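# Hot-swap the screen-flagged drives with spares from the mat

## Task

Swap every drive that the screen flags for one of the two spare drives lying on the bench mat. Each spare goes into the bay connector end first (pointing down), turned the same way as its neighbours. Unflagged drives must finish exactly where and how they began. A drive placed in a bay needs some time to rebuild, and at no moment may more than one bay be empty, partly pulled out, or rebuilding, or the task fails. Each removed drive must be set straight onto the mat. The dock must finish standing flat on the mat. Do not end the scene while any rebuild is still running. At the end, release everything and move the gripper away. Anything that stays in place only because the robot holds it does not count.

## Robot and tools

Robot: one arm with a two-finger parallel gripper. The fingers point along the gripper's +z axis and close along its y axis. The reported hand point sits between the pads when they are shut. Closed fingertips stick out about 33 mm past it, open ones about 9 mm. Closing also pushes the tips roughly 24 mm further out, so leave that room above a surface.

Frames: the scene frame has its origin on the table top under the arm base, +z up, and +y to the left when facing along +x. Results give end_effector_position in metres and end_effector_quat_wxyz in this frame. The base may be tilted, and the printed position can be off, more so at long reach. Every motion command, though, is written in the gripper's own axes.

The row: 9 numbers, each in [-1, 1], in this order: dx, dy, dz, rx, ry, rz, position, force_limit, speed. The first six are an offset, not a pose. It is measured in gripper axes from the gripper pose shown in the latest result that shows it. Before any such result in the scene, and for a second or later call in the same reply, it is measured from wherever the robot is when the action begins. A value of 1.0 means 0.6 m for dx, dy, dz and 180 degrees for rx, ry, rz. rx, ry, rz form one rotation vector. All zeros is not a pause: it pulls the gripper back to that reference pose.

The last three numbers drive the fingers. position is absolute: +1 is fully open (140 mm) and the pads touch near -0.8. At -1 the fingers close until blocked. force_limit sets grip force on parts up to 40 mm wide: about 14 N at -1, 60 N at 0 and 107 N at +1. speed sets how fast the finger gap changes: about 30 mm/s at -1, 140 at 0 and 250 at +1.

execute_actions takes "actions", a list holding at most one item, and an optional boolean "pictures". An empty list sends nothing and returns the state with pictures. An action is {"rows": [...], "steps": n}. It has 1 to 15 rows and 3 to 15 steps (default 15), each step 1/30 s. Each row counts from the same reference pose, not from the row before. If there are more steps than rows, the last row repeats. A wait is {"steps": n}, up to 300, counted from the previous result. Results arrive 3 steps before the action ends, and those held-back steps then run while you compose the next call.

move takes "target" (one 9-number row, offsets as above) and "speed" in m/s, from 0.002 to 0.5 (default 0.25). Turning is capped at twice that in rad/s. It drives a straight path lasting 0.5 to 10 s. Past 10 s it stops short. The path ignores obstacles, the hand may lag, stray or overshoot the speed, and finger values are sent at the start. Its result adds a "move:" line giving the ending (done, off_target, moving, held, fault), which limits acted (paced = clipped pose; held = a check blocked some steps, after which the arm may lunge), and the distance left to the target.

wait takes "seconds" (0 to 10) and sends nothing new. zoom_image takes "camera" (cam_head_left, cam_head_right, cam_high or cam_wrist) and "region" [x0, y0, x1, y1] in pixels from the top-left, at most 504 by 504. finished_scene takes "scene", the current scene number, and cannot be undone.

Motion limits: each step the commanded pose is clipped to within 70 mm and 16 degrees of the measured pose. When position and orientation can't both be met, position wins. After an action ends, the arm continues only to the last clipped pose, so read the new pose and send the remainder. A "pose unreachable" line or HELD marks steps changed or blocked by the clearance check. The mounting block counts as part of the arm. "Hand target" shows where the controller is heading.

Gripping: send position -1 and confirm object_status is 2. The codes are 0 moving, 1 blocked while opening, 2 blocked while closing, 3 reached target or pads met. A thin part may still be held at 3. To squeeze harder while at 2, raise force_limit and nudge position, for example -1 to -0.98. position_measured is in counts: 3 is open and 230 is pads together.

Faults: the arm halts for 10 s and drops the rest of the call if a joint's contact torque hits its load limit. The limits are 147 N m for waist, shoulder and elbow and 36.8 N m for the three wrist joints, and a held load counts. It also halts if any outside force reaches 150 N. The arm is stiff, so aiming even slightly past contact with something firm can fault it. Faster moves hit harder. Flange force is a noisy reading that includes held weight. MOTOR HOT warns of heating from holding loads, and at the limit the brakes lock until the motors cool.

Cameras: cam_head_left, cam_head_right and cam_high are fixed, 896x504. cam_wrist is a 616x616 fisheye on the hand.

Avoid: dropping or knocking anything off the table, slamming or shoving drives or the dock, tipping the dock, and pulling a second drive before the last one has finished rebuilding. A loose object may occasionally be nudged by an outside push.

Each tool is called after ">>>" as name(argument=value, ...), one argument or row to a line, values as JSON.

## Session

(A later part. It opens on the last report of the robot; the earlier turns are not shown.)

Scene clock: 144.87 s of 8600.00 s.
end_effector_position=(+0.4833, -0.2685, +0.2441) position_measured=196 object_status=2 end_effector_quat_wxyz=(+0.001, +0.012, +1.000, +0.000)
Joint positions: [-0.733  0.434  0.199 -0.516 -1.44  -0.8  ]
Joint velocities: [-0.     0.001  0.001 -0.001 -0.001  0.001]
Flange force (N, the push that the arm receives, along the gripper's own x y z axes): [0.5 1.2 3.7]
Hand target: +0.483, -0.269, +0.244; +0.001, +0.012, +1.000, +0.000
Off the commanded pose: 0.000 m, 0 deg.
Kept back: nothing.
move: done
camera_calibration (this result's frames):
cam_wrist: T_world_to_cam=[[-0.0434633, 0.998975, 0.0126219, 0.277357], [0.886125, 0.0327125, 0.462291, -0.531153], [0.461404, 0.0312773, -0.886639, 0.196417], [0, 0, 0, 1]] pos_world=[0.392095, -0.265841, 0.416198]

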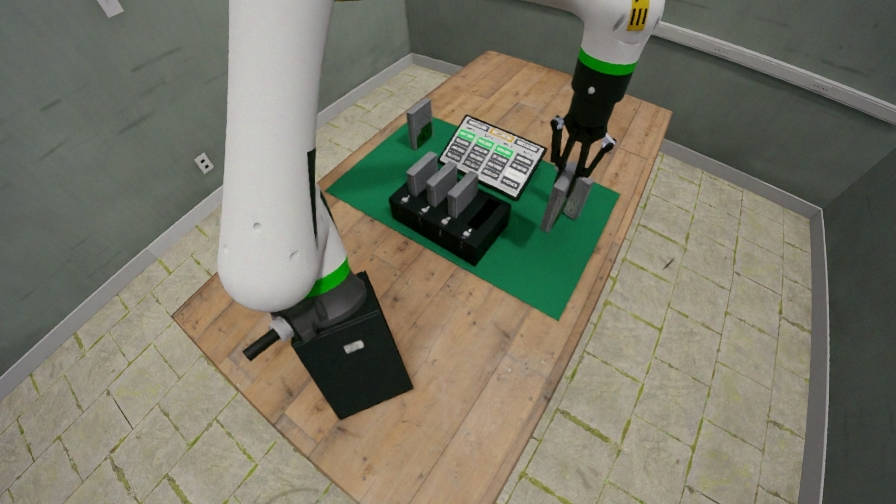

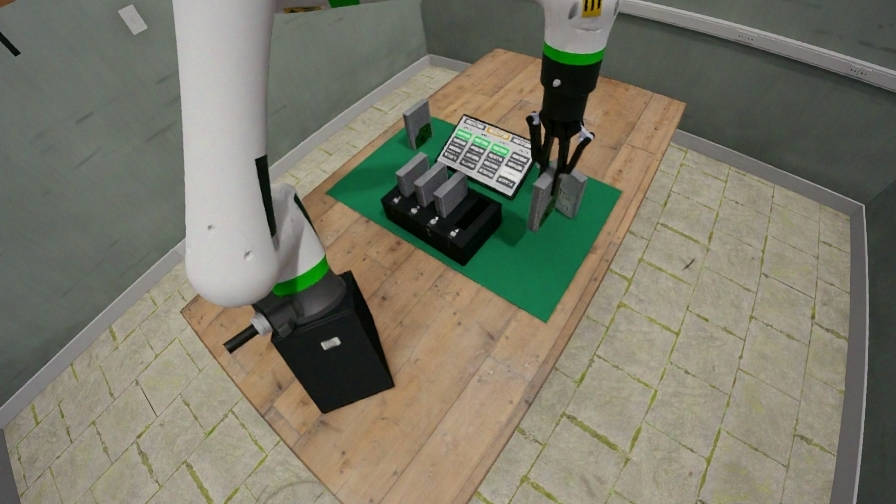

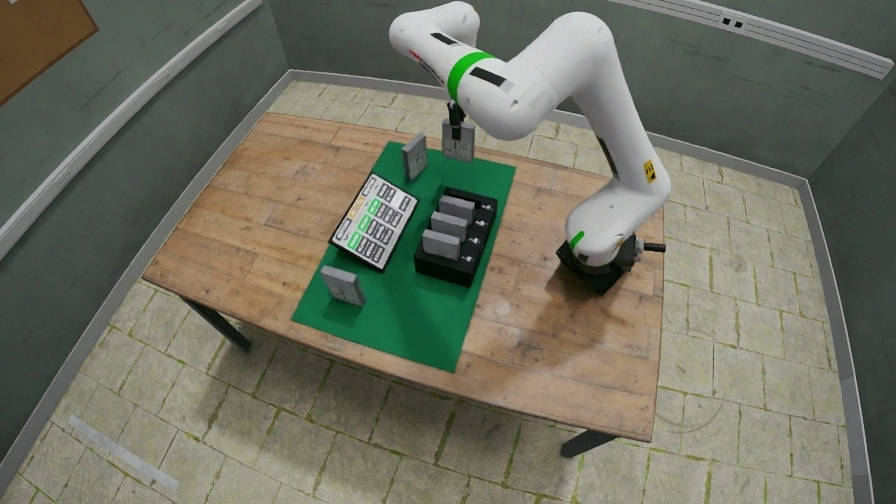

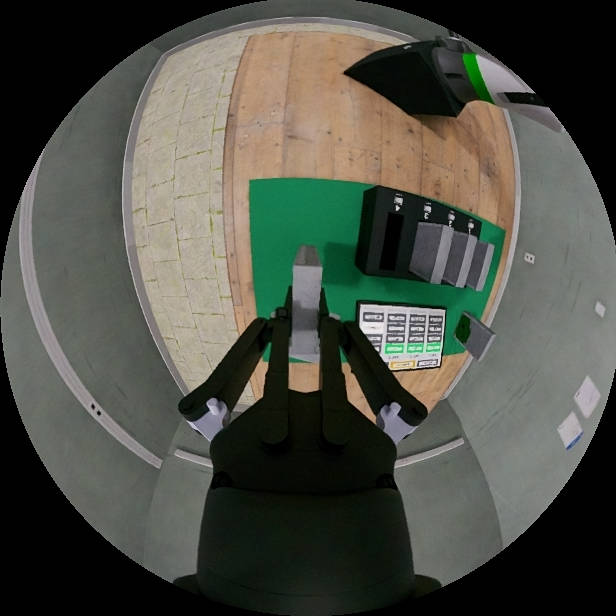

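>>> move(
  target=[0.112,0.264,0.024,0,0,0,-1,0.5,0],
  speed=0.15,
)

>>> zoom_image(
  camera="cam_wrist",
  region=[258,200,378,320],
)

Scene clock: 146.60 s of 8600.00 s.
end_effector_position=(+0.4196, -0.1084, +0.2300) position_measured=196 object_status=2 end_effector_quat_wxyz=(+0.001, +0.012, +1.000, +0.001)
Joint positions: [-0.557  0.019 -0.21  -0.531 -1.359 -0.953]
Joint velocities: [ 0.    -0.002  0.001  0.001 -0.001  0.   ]
Flange force (N, the push that the arm receives, along the gripper's own x y z axes): [-0.7 3.8 7.1]
Hand target: +0.420, -0.108, +0.230; +0.001, +0.012, +1.000, +0.001
Off the commanded pose: 0.001 m, 0 deg.
Kept back: nothing.
move: done
camera_calibration (this result's frames):
cam_wrist: T_world_to_cam=[[-0.0432973, 0.99897, 0.0135744, 0.114541], [0.885938, 0.0321111, 0.46269, -0.473574], [0.461777, 0.0320593, -0.886416, 0.208203], [0, 0, 0, 1]] pos_world=[0.328373, -0.105891, 0.402118]

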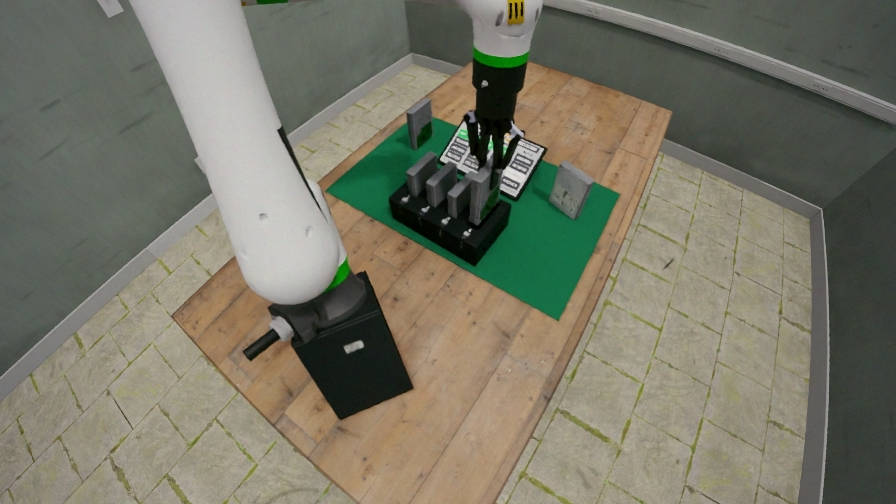

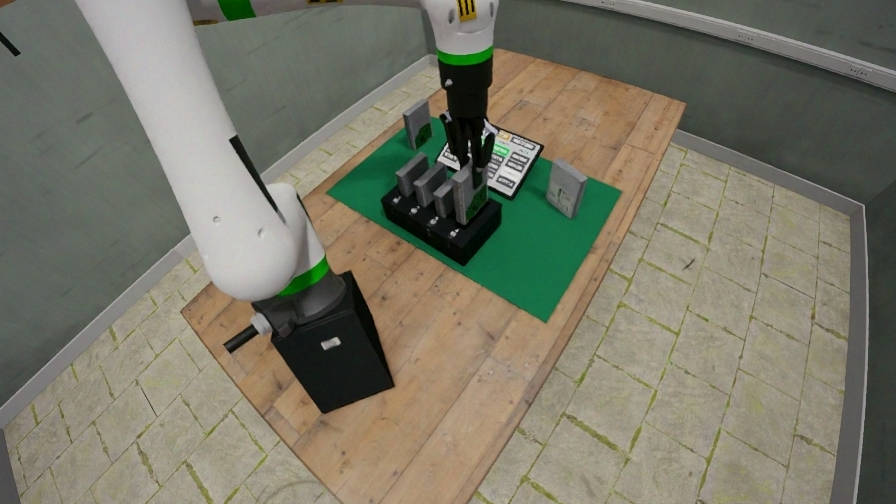

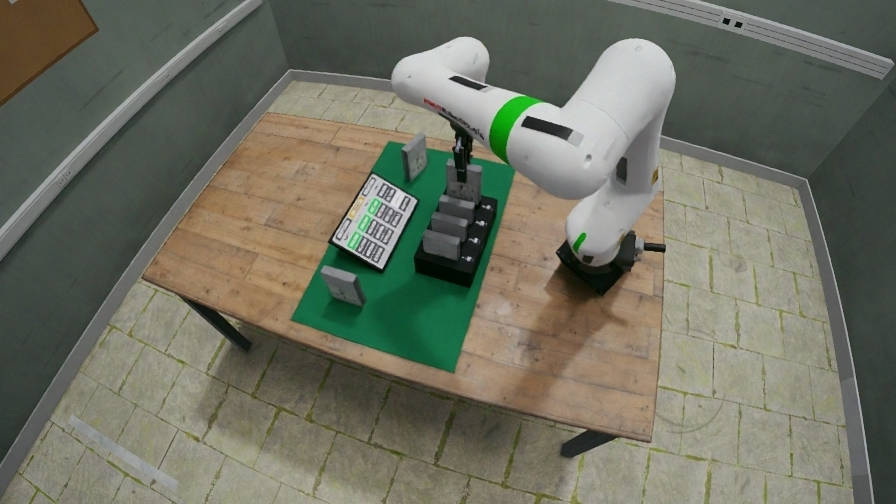

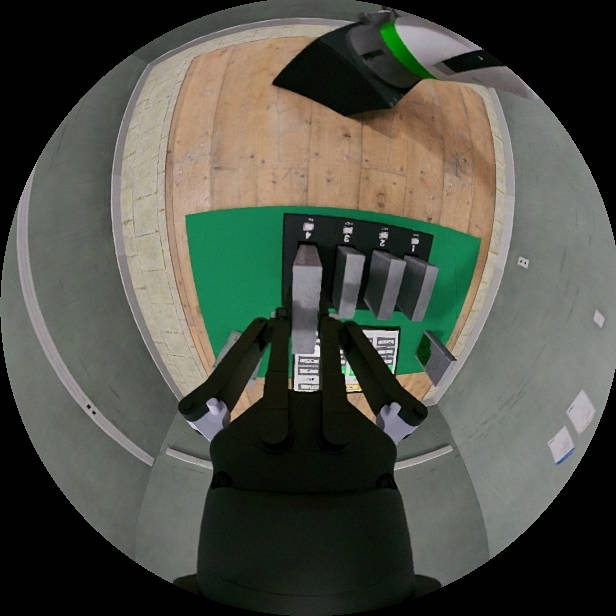

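Region (258, 200, 378, 320) of cam_wrist's 616x616 image, scaled by 4.200, with more detail than that image has.

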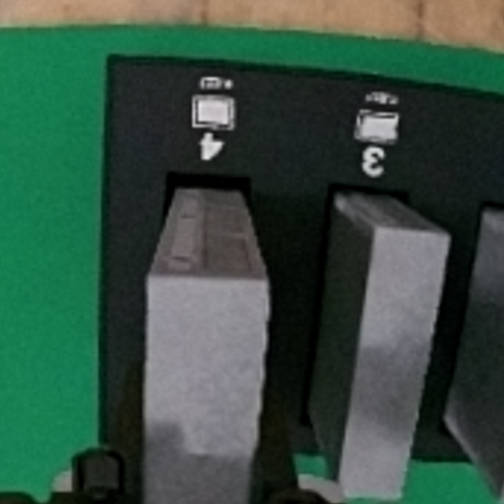

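>>> move(
  target=[0.002,0,0.03,0,0,0,-1,0.5,0],
  speed=0.012,
)

>>> zoom_image(
  camera="cam_wrist",
  region=[258,200,378,320],
)

Scene clock: 161.63 s of 8600.00 s.
end_effector_position=(+0.4184, -0.1084, +0.2120) position_measured=196 object_status=2 end_effector_quat_wxyz=(+0.001, +0.012, +1.000, +0.001)
Joint positions: [-0.537  0.028 -0.239 -0.537 -1.317 -0.95 ]
Joint velocities: [ 0.     0.     0.001 -0.    -0.001  0.   ]
Flange force (N, the push that the arm receives, along the gripper's own x y z axes): [2.3 -0.4 4.7]
Hand target: +0.418, -0.108, +0.212; +0.001, +0.012, +1.000, +0.001
Off the commanded pose: 0.000 m, 0 deg.
Kept back: nothing.
move: done
camera_calibration (this result's frames):
cam_wrist: T_world_to_cam=[[-0.0432283, 0.998973, 0.0135928, 0.114635], [0.885937, 0.0320411, 0.462698, -0.464176], [0.461787, 0.0320441, -0.886412, 0.192807], [0, 0, 0, 1]] pos_world=[0.327151, -0.105823, 0.384121]

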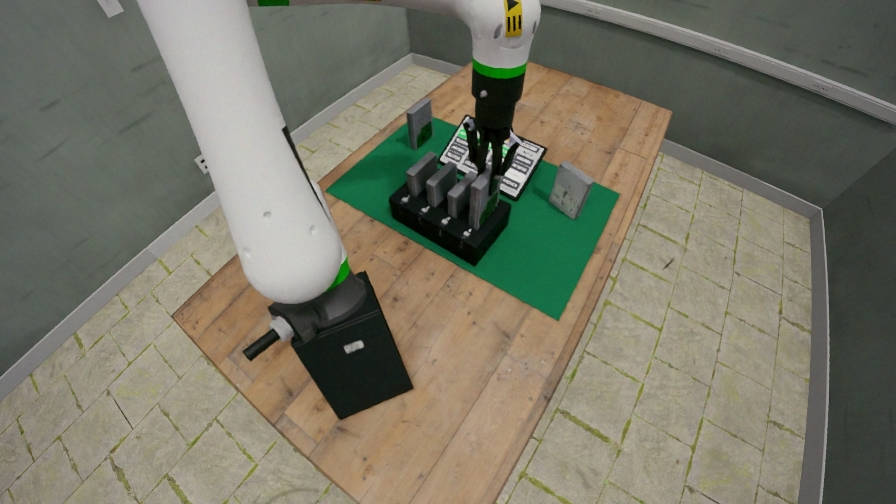

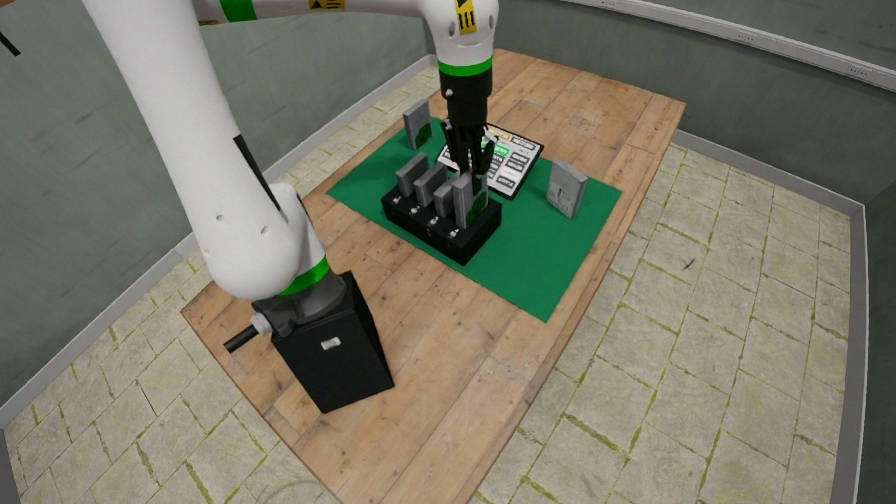

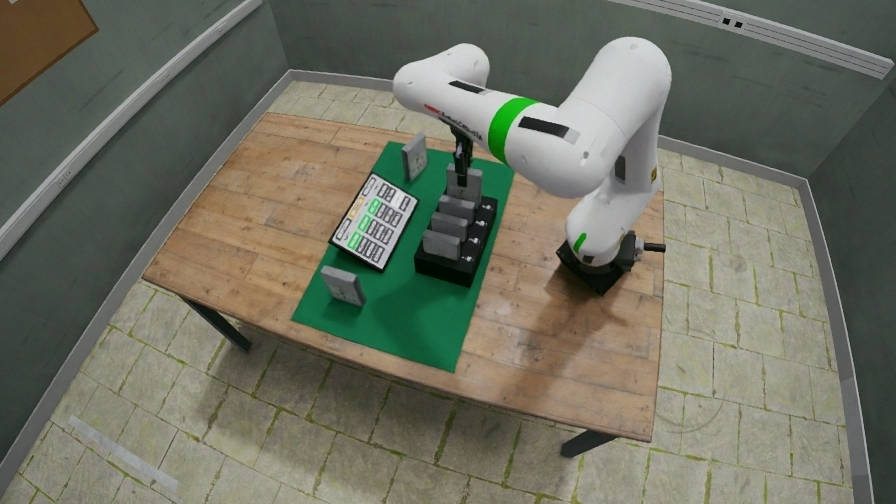

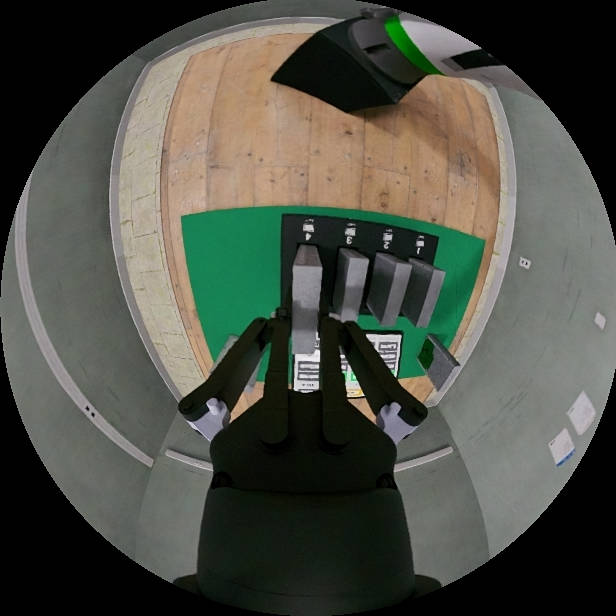

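Region (258, 200, 378, 320) of cam_wrist's 616x616 image, scaled by 4.200, with more detail than that image has.

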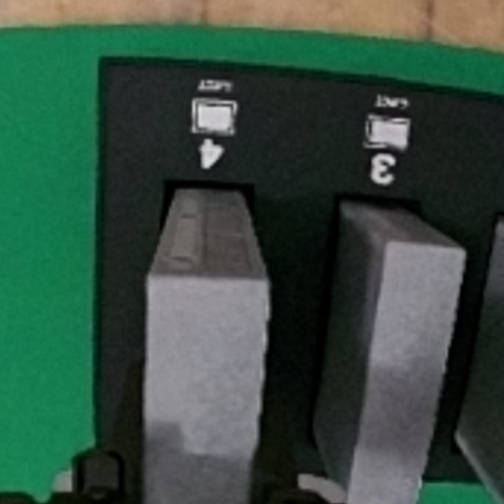

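>>> move(
  target=[-0.001,0,0.103,0,0,0,-1,0.5,0],
  speed=0.025,
)

Scene clock: 164.57 s of 8600.00 s.
end_effector_position=(+0.4189, -0.1082, +0.1503) position_measured=196 object_status=2 end_effector_quat_wxyz=(+0.001, +0.012, +1.000, +0.001)
Joint positions: [-0.466  0.082 -0.314 -0.563 -1.172 -0.94 ]
Joint velocities: [ 0.     0.001 -0.001 -0.     0.001  0.003]
Flange force (N, the push that the arm receives, along the gripper's own x y z axes): [1.2 4.1 -13.8]
Hand target: +0.419, -0.108, +0.150; +0.001, +0.012, +1.000, +0.001
Off the commanded pose: 0.000 m, 0 deg.
Kept back: nothing.
move: done
camera_calibration (this result's frames):
cam_wrist: T_world_to_cam=[[-0.043006, 0.998982, 0.0136458, 0.115263], [0.885924, 0.031818, 0.462737, -0.436091], [0.461832, 0.0319896, -0.88639, 0.137765], [0, 0, 0, 1]] pos_world=[0.327677, -0.105677, 0.322336]

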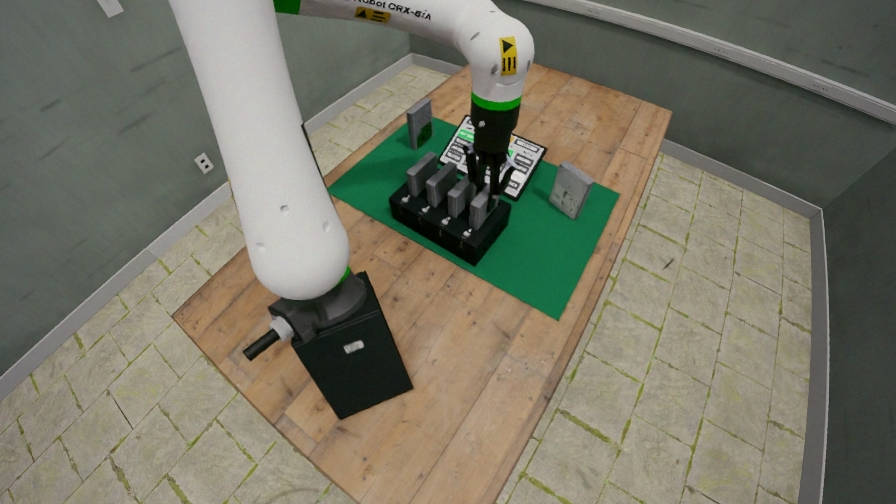

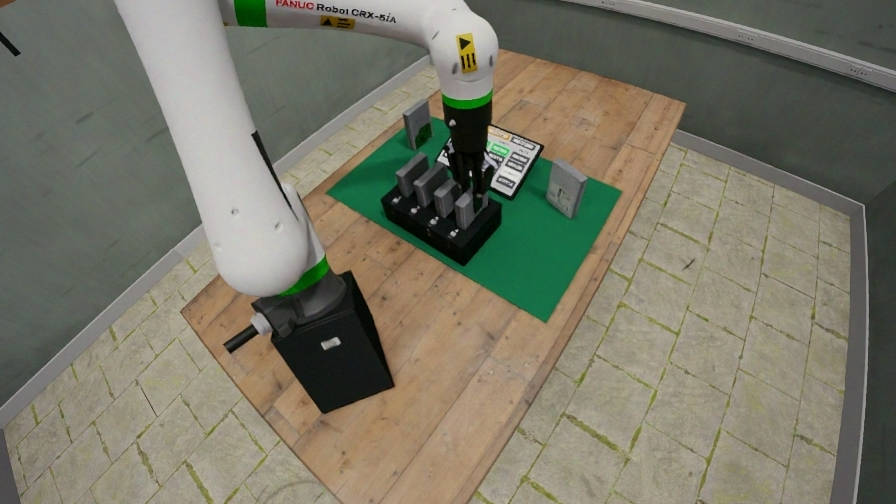

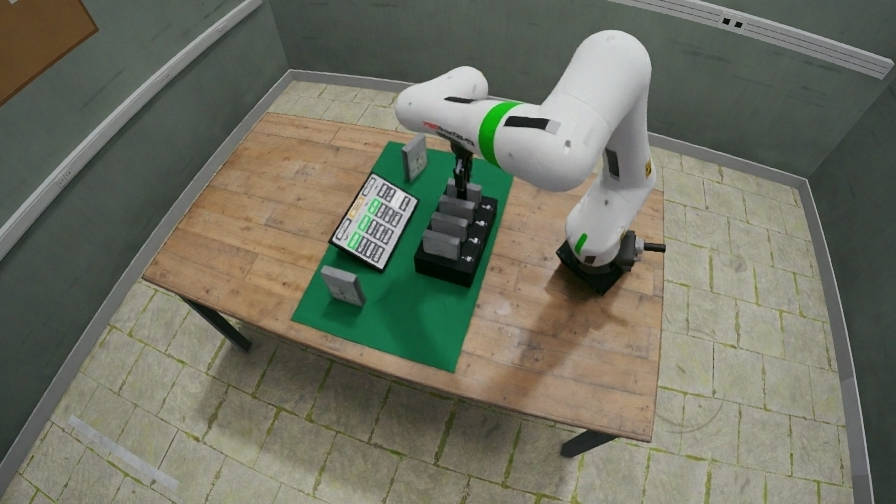

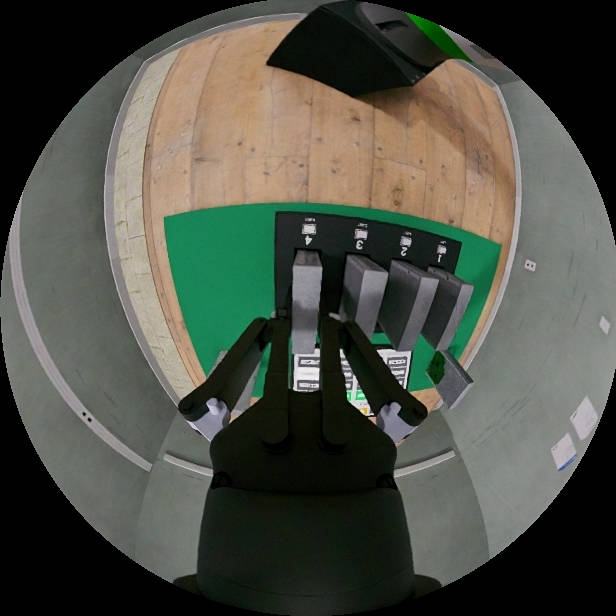

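>>> move(
  target=[0,0,0.011,0,0,0,-1,0.5,0],
  speed=0.008,
)

Scene clock: 165.83 s of 8600.00 s.
end_effector_position=(+0.4189, -0.1083, +0.1437) position_measured=196 object_status=2 end_effector_quat_wxyz=(+0.001, +0.012, +1.000, +0.001)
Joint positions: [-0.459  0.089 -0.32  -0.567 -1.157 -0.938]
Joint velocities: [ 0.     0.001 -0.002 -0.001  0.     0.002]
Flange force (N, the push that the arm receives, along the gripper's own x y z axes): [3.6 9.9 -26.7]
Hand target: +0.419, -0.108, +0.144; +0.001, +0.012, +1.000, +0.001
Off the commanded pose: 0.000 m, 0 deg.
Kept back: nothing.
move: done
camera_calibration (this result's frames):
cam_wrist: T_world_to_cam=[[-0.0430296, 0.998982, 0.0135493, 0.115387], [0.885886, 0.0318811, 0.462806, -0.433068], [0.461903, 0.0319174, -0.886356, 0.131912], [0, 0, 0, 1]] pos_world=[0.327684, -0.105673, 0.315784]

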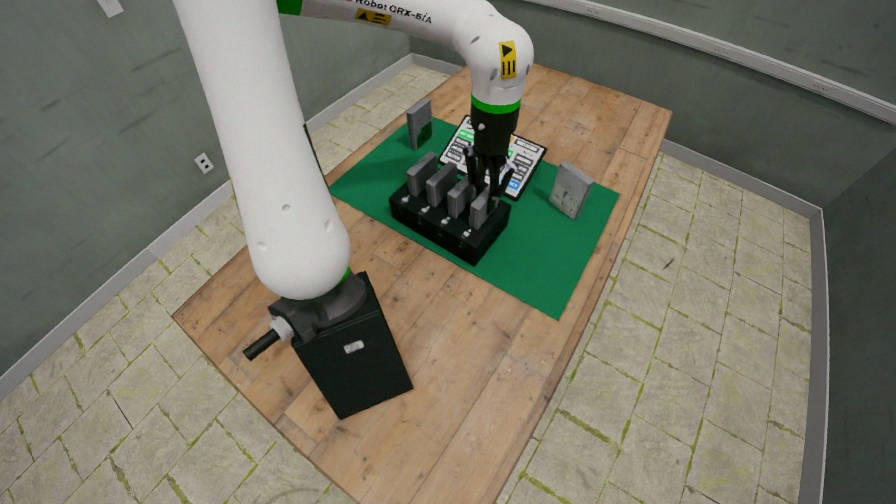

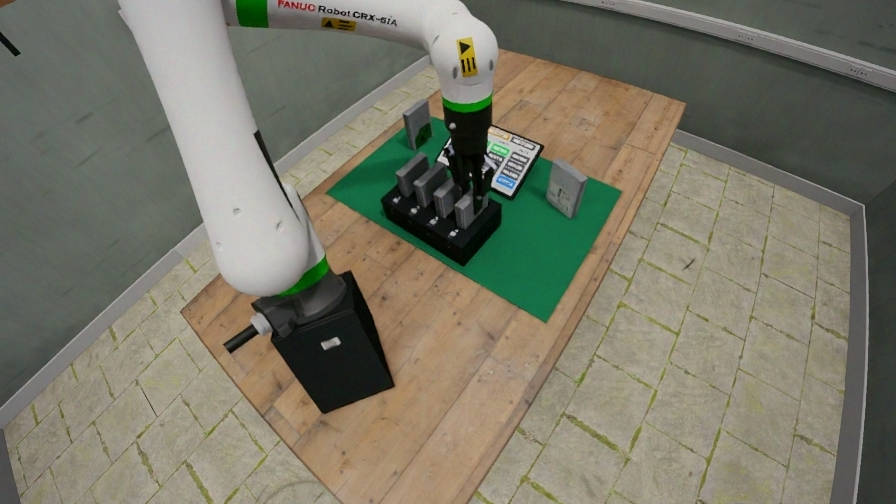

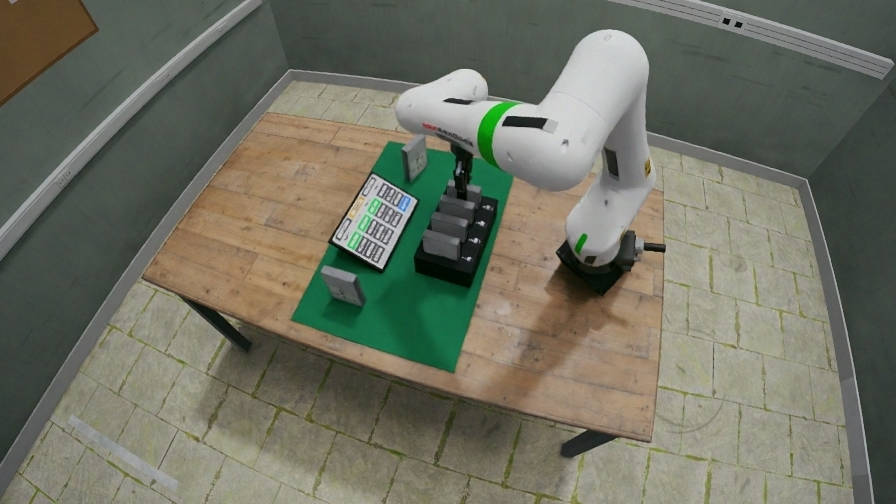

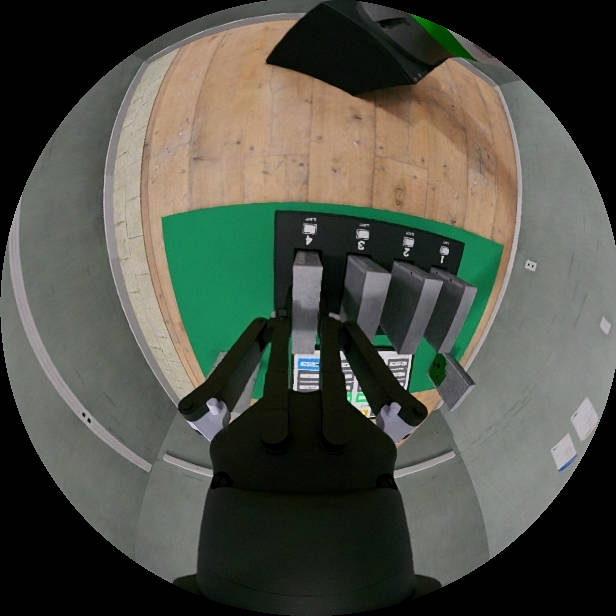

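>>> move(
  target=[0,0,0,0,0,0,-0.3,0,0],
)

>>> move(
  target=[0,0,-0.23,0,0,0,-0.3,0,0],
  speed=0.1,
)

>>> execute_actions(
  actions=[
    {"steps":300},
  ],
)

>>> execute_actions(
  actions=[
    {"steps":300},
  ],
)

>>> execute_actions(
  actions=[
    {"steps":300},
  ],
)

>>> execute_actions(
  actions=[
    {"steps":300},
  ],
)

>>> execute_actions(
  actions=[
    {"steps":300},
  ],
)

>>> wait(
  seconds=8,
)

Scene clock: 166.77 s of 8600.00 s.
end_effector_position=(+0.4190, -0.1082, +0.1437) position_measured=167 object_status=3 end_effector_quat_wxyz=(+0.001, +0.012, +1.000, +0.001)
Joint positions: [-0.459  0.089 -0.32  -0.567 -1.157 -0.938]
Joint velocities: [-0.     0.002 -0.001 -0.     0.    -0.   ]
Flange force (N, the push that the arm receives, along the gripper's own x y z axes): [0.5 2.5 -1.2]
Hand target: +0.419, -0.108, +0.144; +0.001, +0.012, +1.000, +0.001
Off the commanded pose: 0.000 m, 0 deg.
Kept back: nothing.
move: done
camera_calibration (this result's frames):
cam_wrist: T_world_to_cam=[[-0.043199, 0.998974, 0.0135897, 0.115399], [0.885909, 0.0320146, 0.462753, -0.433055], [0.461843, 0.0320298, -0.886383, 0.131919], [0, 0, 0, 1]] pos_world=[0.327706, -0.105641, 0.31576]

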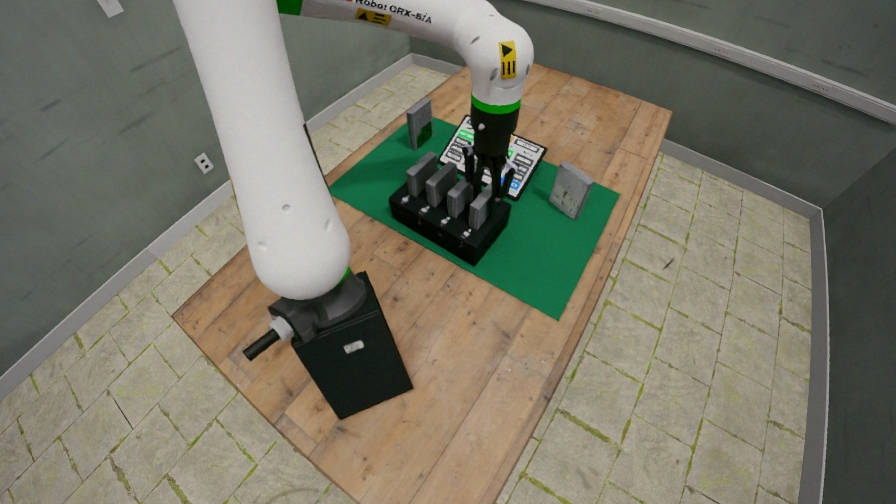

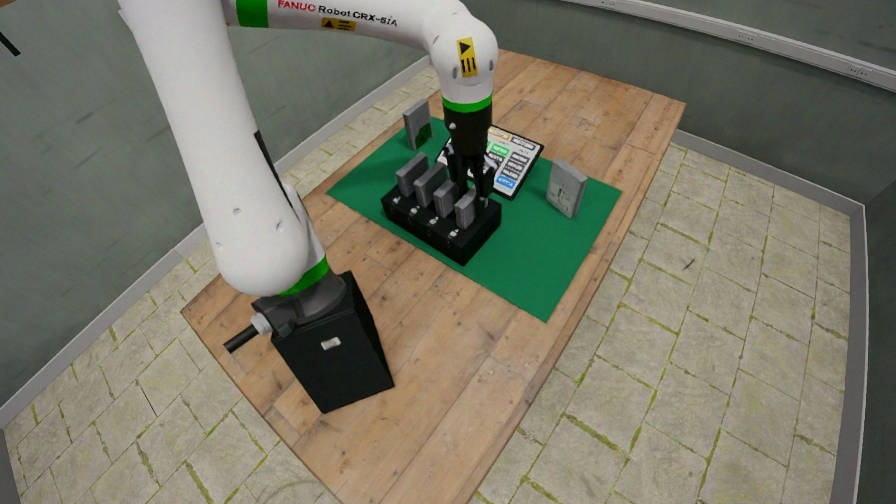

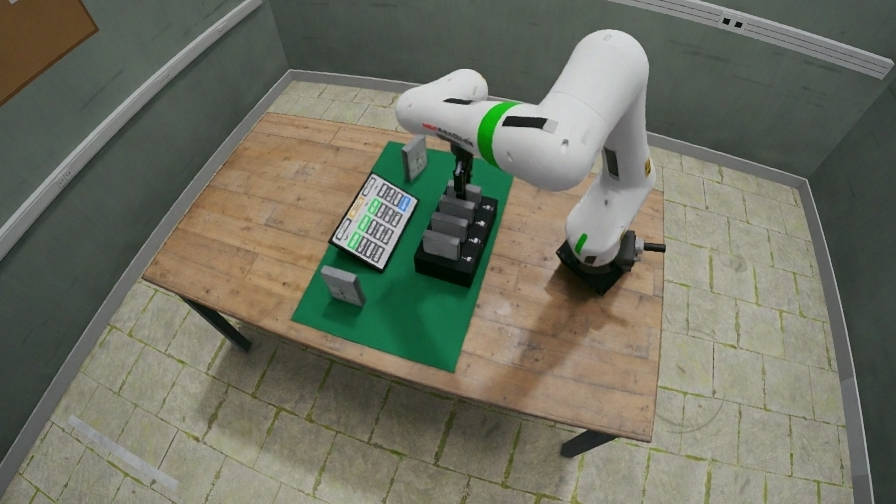

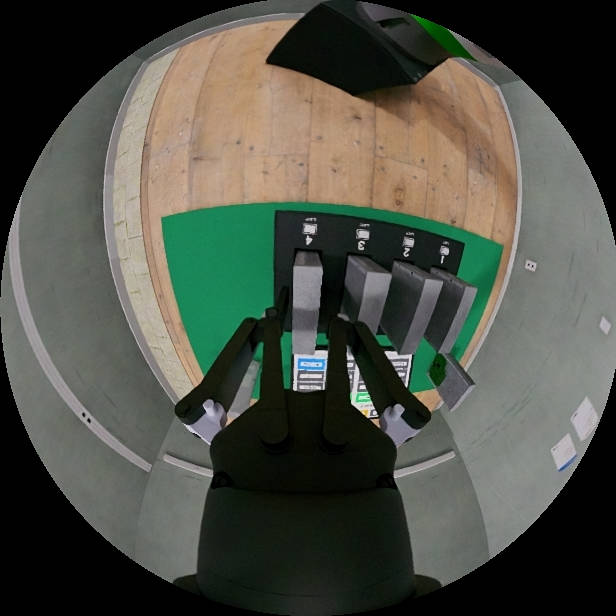

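Scene clock: 168.43 s of 8600.00 s.
end_effector_position=(+0.4191, -0.1085, +0.2817) position_measured=167 object_status=3 end_effector_quat_wxyz=(+0.001, +0.012, +1.000, +0.001)
Joint positions: [-0.617 -0.002 -0.124 -0.52  -1.48  -0.955]
Joint velocities: [-0.     0.001  0.001 -0.    -0.001 -0.002]
Flange force (N, the push that the arm receives, along the gripper's own x y z axes): [0.4 2.1 -2.4]
Hand target: +0.419, -0.109, +0.282; +0.001, +0.012, +1.000, +0.001
Off the commanded pose: 0.001 m, 0 deg.
Kept back: nothing.
move: done
camera_calibration (this result's frames):
cam_wrist: T_world_to_cam=[[-0.0436398, 0.998959, 0.0132874, 0.114144], [0.885973, 0.0325509, 0.462593, -0.496941], [0.461679, 0.0319598, -0.886471, 0.254279], [0, 0, 0, 1]] pos_world=[0.327862, -0.105976, 0.453776]

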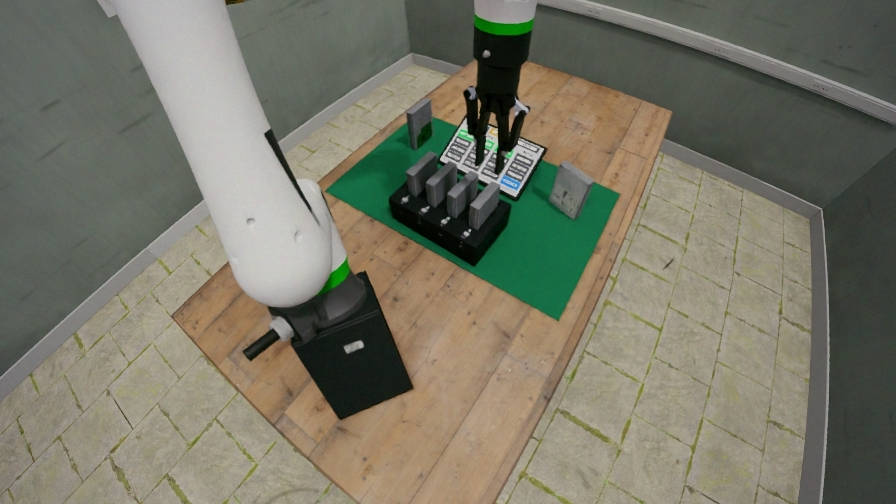

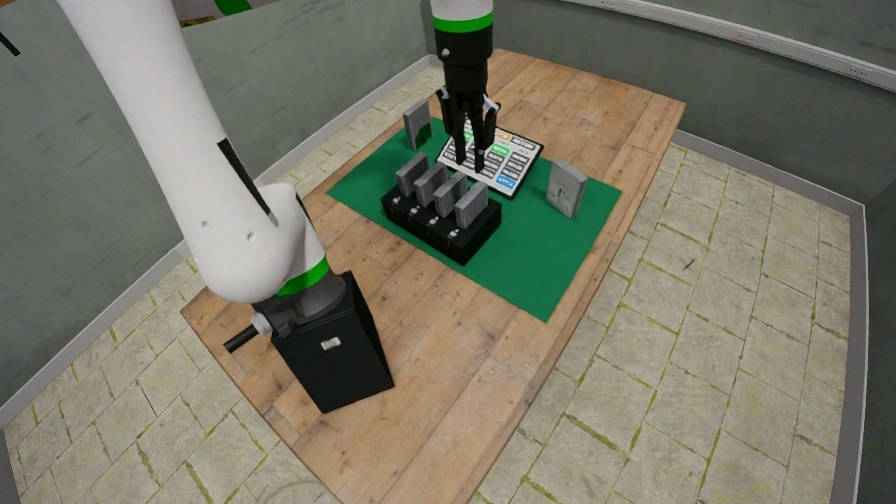

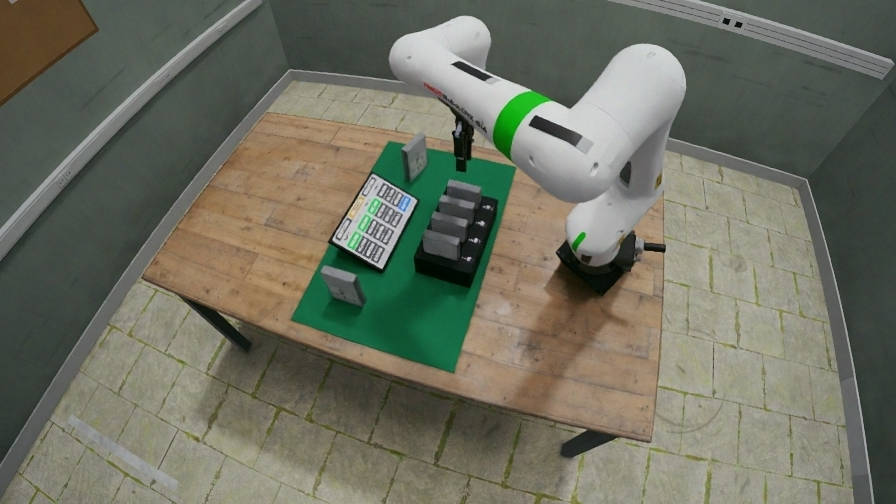

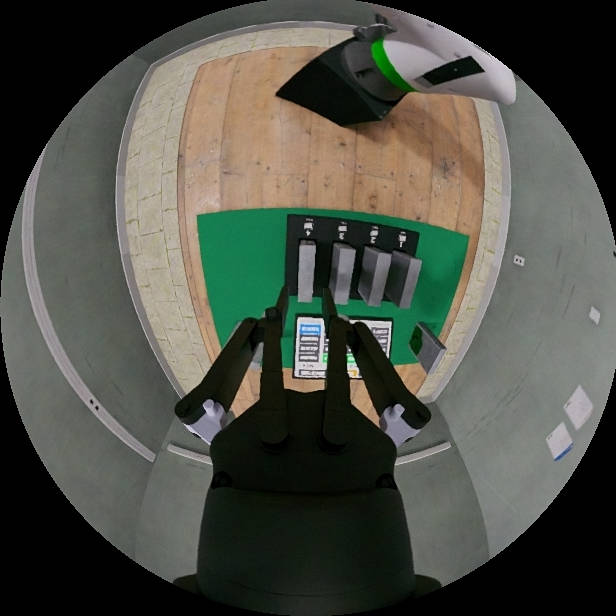

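Scene clock: 178.43 s of 8600.00 s.
end_effector_position=(+0.4191, -0.1085, +0.2817) position_measured=167 object_status=3 end_effector_quat_wxyz=(+0.001, +0.012, +1.000, +0.001)
Joint positions: [-0.617 -0.001 -0.124 -0.52  -1.481 -0.955]
Joint velocities: [ 0.     0.     0.    -0.    -0.     0.002]
Flange force (N, the push that the arm receives, along the gripper's own x y z axes): [-1.8 0.0 2.6]
Hand target: +0.419, -0.109, +0.282; +0.001, +0.012, +1.000, +0.001
Off the commanded pose: 0.001 m, 0 deg.
Kept back: nothing.
Steps of this call (steps 1 to 300: nothing new was sent). Readings (end_effector_position | what the end effector reports):
1: (+0.4191, -0.1086, +0.2817) | position_measured=167 object_status=3
2: (+0.4191, -0.1086, +0.2817) | position_measured=167 object_status=3
4: (+0.4191, -0.1086, +0.2817) | position_measured=167 object_status=3
8: (+0.4191, -0.1086, +0.2817) | position_measured=167 object_status=3
300: the state above

Scene clock: 188.43 s of 8600.00 s.
end_effector_position=(+0.4191, -0.1085, +0.2817) position_measured=167 object_status=3 end_effector_quat_wxyz=(+0.001, +0.012, +1.000, +0.001)
Joint positions: [-0.617 -0.001 -0.124 -0.52  -1.481 -0.955]
Joint velocities: [-0.    -0.     0.001 -0.    -0.001 -0.001]
Flange force (N, the push that the arm receives, along the gripper's own x y z axes): [-4.9 -0.4 -2.7]
Hand target: +0.419, -0.109, +0.282; +0.001, +0.012, +1.000, +0.001
Off the commanded pose: 0.001 m, 0 deg.
Kept back: nothing.
Steps of this call (steps 1 to 300: nothing new was sent). Readings (end_effector_position | what the end effector reports):
1: (+0.4191, -0.1085, +0.2817) | position_measured=167 object_status=3
2: (+0.4191, -0.1085, +0.2817) | position_measured=167 object_status=3
4: (+0.4191, -0.1085, +0.2817) | position_measured=167 object_status=3
8: (+0.4191, -0.1085, +0.2817) | position_measured=167 object_status=3
300: the state above

Scene clock: 198.43 s of 8600.00 s.
end_effector_position=(+0.4191, -0.1085, +0.2817) position_measured=167 object_status=3 end_effector_quat_wxyz=(+0.001, +0.012, +1.000, +0.001)
Joint positions: [-0.617 -0.001 -0.124 -0.52  -1.481 -0.955]
Joint velocities: [ 0.001  0.001  0.    -0.     0.    -0.001]
Flange force (N, the push that the arm receives, along the gripper's own x y z axes): [1.8 3.9 0.9]
Hand target: +0.419, -0.109, +0.282; +0.001, +0.012, +1.000, +0.001
Off the commanded pose: 0.001 m, 0 deg.
Kept back: nothing.
Steps of this call (steps 1 to 300: nothing new was sent). Readings (end_effector_position | what the end effector reports):
1: (+0.4191, -0.1085, +0.2817) | position_measured=167 object_status=3
2: (+0.4191, -0.1085, +0.2817) | position_measured=167 object_status=3
4: (+0.4191, -0.1085, +0.2817) | position_measured=167 object_status=3
8: (+0.4191, -0.1085, +0.2817) | position_measured=167 object_status=3
300: the state above

Scene clock: 208.43 s of 8600.00 s.
end_effector_position=(+0.4191, -0.1085, +0.2817) position_measured=167 object_status=3 end_effector_quat_wxyz=(+0.001, +0.012, +1.000, +0.001)
Joint positions: [-0.617 -0.001 -0.124 -0.52  -1.481 -0.955]
Joint velocities: [-0.     0.001  0.    -0.001  0.001 -0.   ]
Flange force (N, the push that the arm receives, along the gripper's own x y z axes): [0.4 4.8 1.0]
Hand target: +0.419, -0.109, +0.282; +0.001, +0.012, +1.000, +0.001
Off the commanded pose: 0.001 m, 0 deg.
Kept back: nothing.
Steps of this call (steps 1 to 300: nothing new was sent). Readings (end_effector_position | what the end effector reports):
1: (+0.4191, -0.1085, +0.2817) | position_measured=167 object_status=3
2: (+0.4191, -0.1085, +0.2817) | position_measured=167 object_status=3
4: (+0.4191, -0.1085, +0.2817) | position_measured=167 object_status=3
8: (+0.4191, -0.1085, +0.2817) | position_measured=167 object_status=3
300: the state above

Scene clock: 218.43 s of 8600.00 s.
end_effector_position=(+0.4191, -0.1085, +0.2817) position_measured=167 object_status=3 end_effector_quat_wxyz=(+0.001, +0.012, +1.000, +0.001)
Joint positions: [-0.617 -0.001 -0.124 -0.52  -1.481 -0.955]
Joint velocities: [ 0.    -0.    -0.001 -0.    -0.001  0.001]
Flange force (N, the push that the arm receives, along the gripper's own x y z axes): [0.3 6.7 -0.6]
Hand target: +0.419, -0.109, +0.282; +0.001, +0.012, +1.000, +0.001
Off the commanded pose: 0.001 m, 0 deg.
Kept back: nothing.
Steps of this call (steps 1 to 300: nothing new was sent). Readings (end_effector_position | what the end effector reports):
1: (+0.4191, -0.1085, +0.2817) | position_measured=167 object_status=3
2: (+0.4191, -0.1085, +0.2817) | position_measured=167 object_status=3
4: (+0.4191, -0.1085, +0.2817) | position_measured=167 object_status=3
8: (+0.4191, -0.1085, +0.2817) | position_measured=167 object_status=3
300: the state above

Scene clock: 226.43 s of 8600.00 s.
end_effector_position=(+0.4191, -0.1085, +0.2817) position_measured=167 object_status=3 end_effector_quat_wxyz=(+0.001, +0.012, +1.000, +0.001)
Joint positions: [-0.617 -0.001 -0.124 -0.52  -1.481 -0.955]
Joint velocities: [ 0.     0.001 -0.001  0.    -0.001  0.   ]
Flange force (N, the push that the arm receives, along the gripper's own x y z axes): [2.4 2.8 -0.6]
Hand target: +0.419, -0.109, +0.282; +0.001, +0.012, +1.000, +0.001
Off the commanded pose: 0.001 m, 0 deg.
Kept back: nothing.
Steps of this call (steps 1 to 240: nothing new was sent). Readings (end_effector_position | what the end effector reports):
1: (+0.4191, -0.1085, +0.2817) | position_measured=167 object_status=3
2: (+0.4191, -0.1085, +0.2817) | position_measured=167 object_status=3
4: (+0.4191, -0.1085, +0.2817) | position_measured=167 object_status=3
8: (+0.4191, -0.1085, +0.2817) | position_measured=167 object_status=3
240: the state above
camera_calibration (this result's frames):
cam_wrist: T_world_to_cam=[[-0.0437083, 0.998954, 0.0134056, 0.114116], [0.88594, 0.0325548, 0.462655, -0.496959], [0.461735, 0.0320984, -0.886437, 0.254226], [0, 0, 0, 1]] pos_world=[0.327879, -0.105978, 0.453746]

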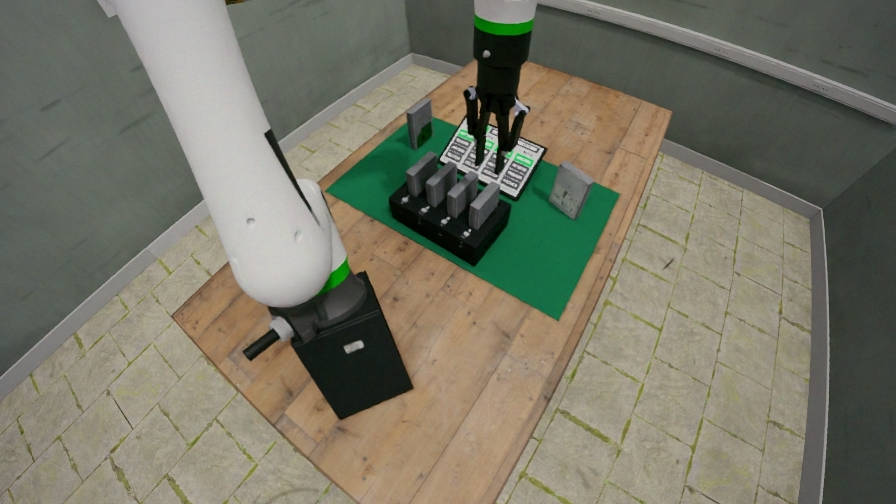

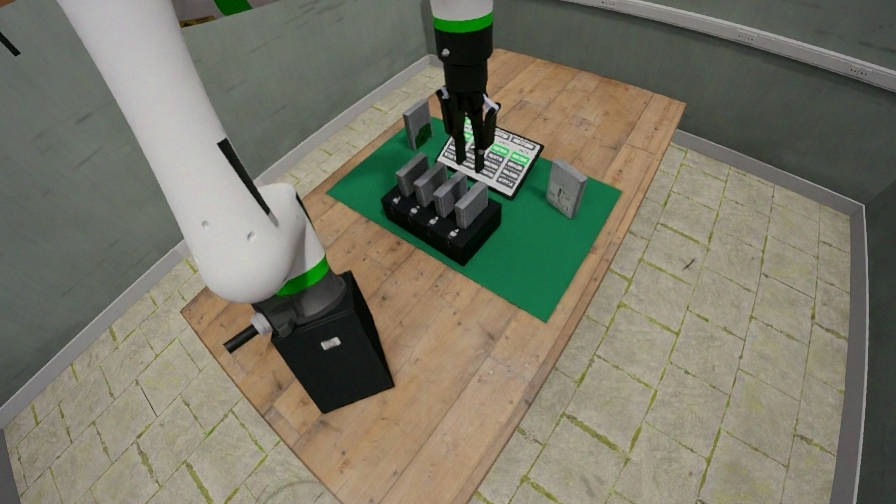

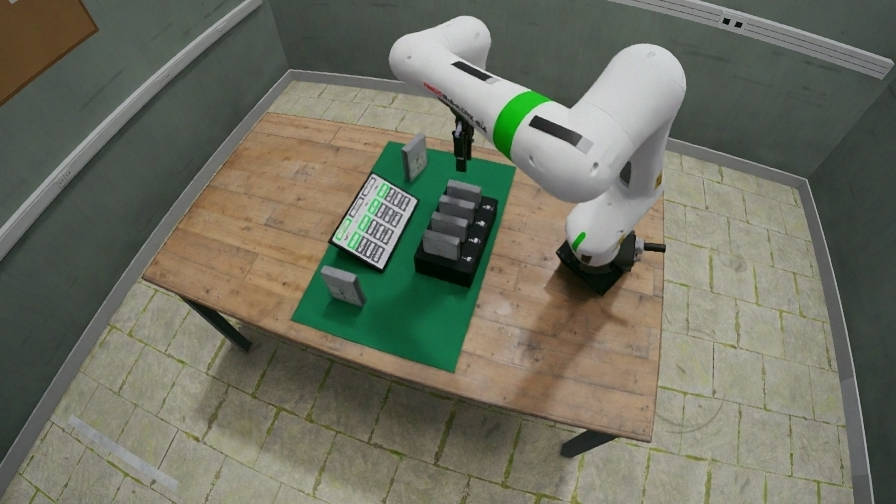

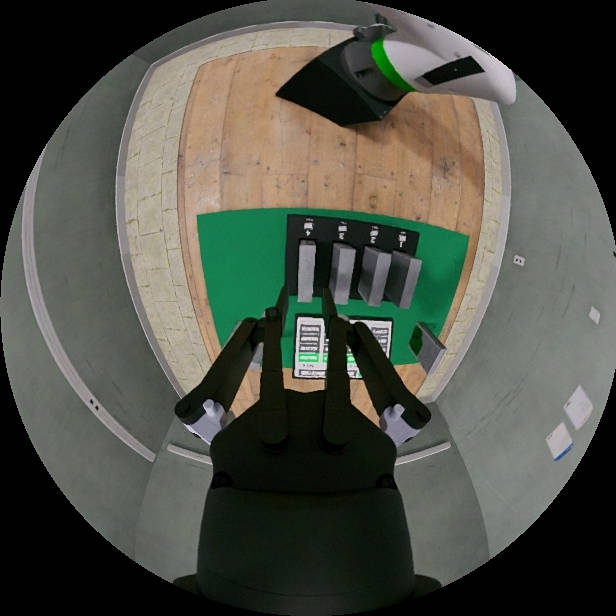

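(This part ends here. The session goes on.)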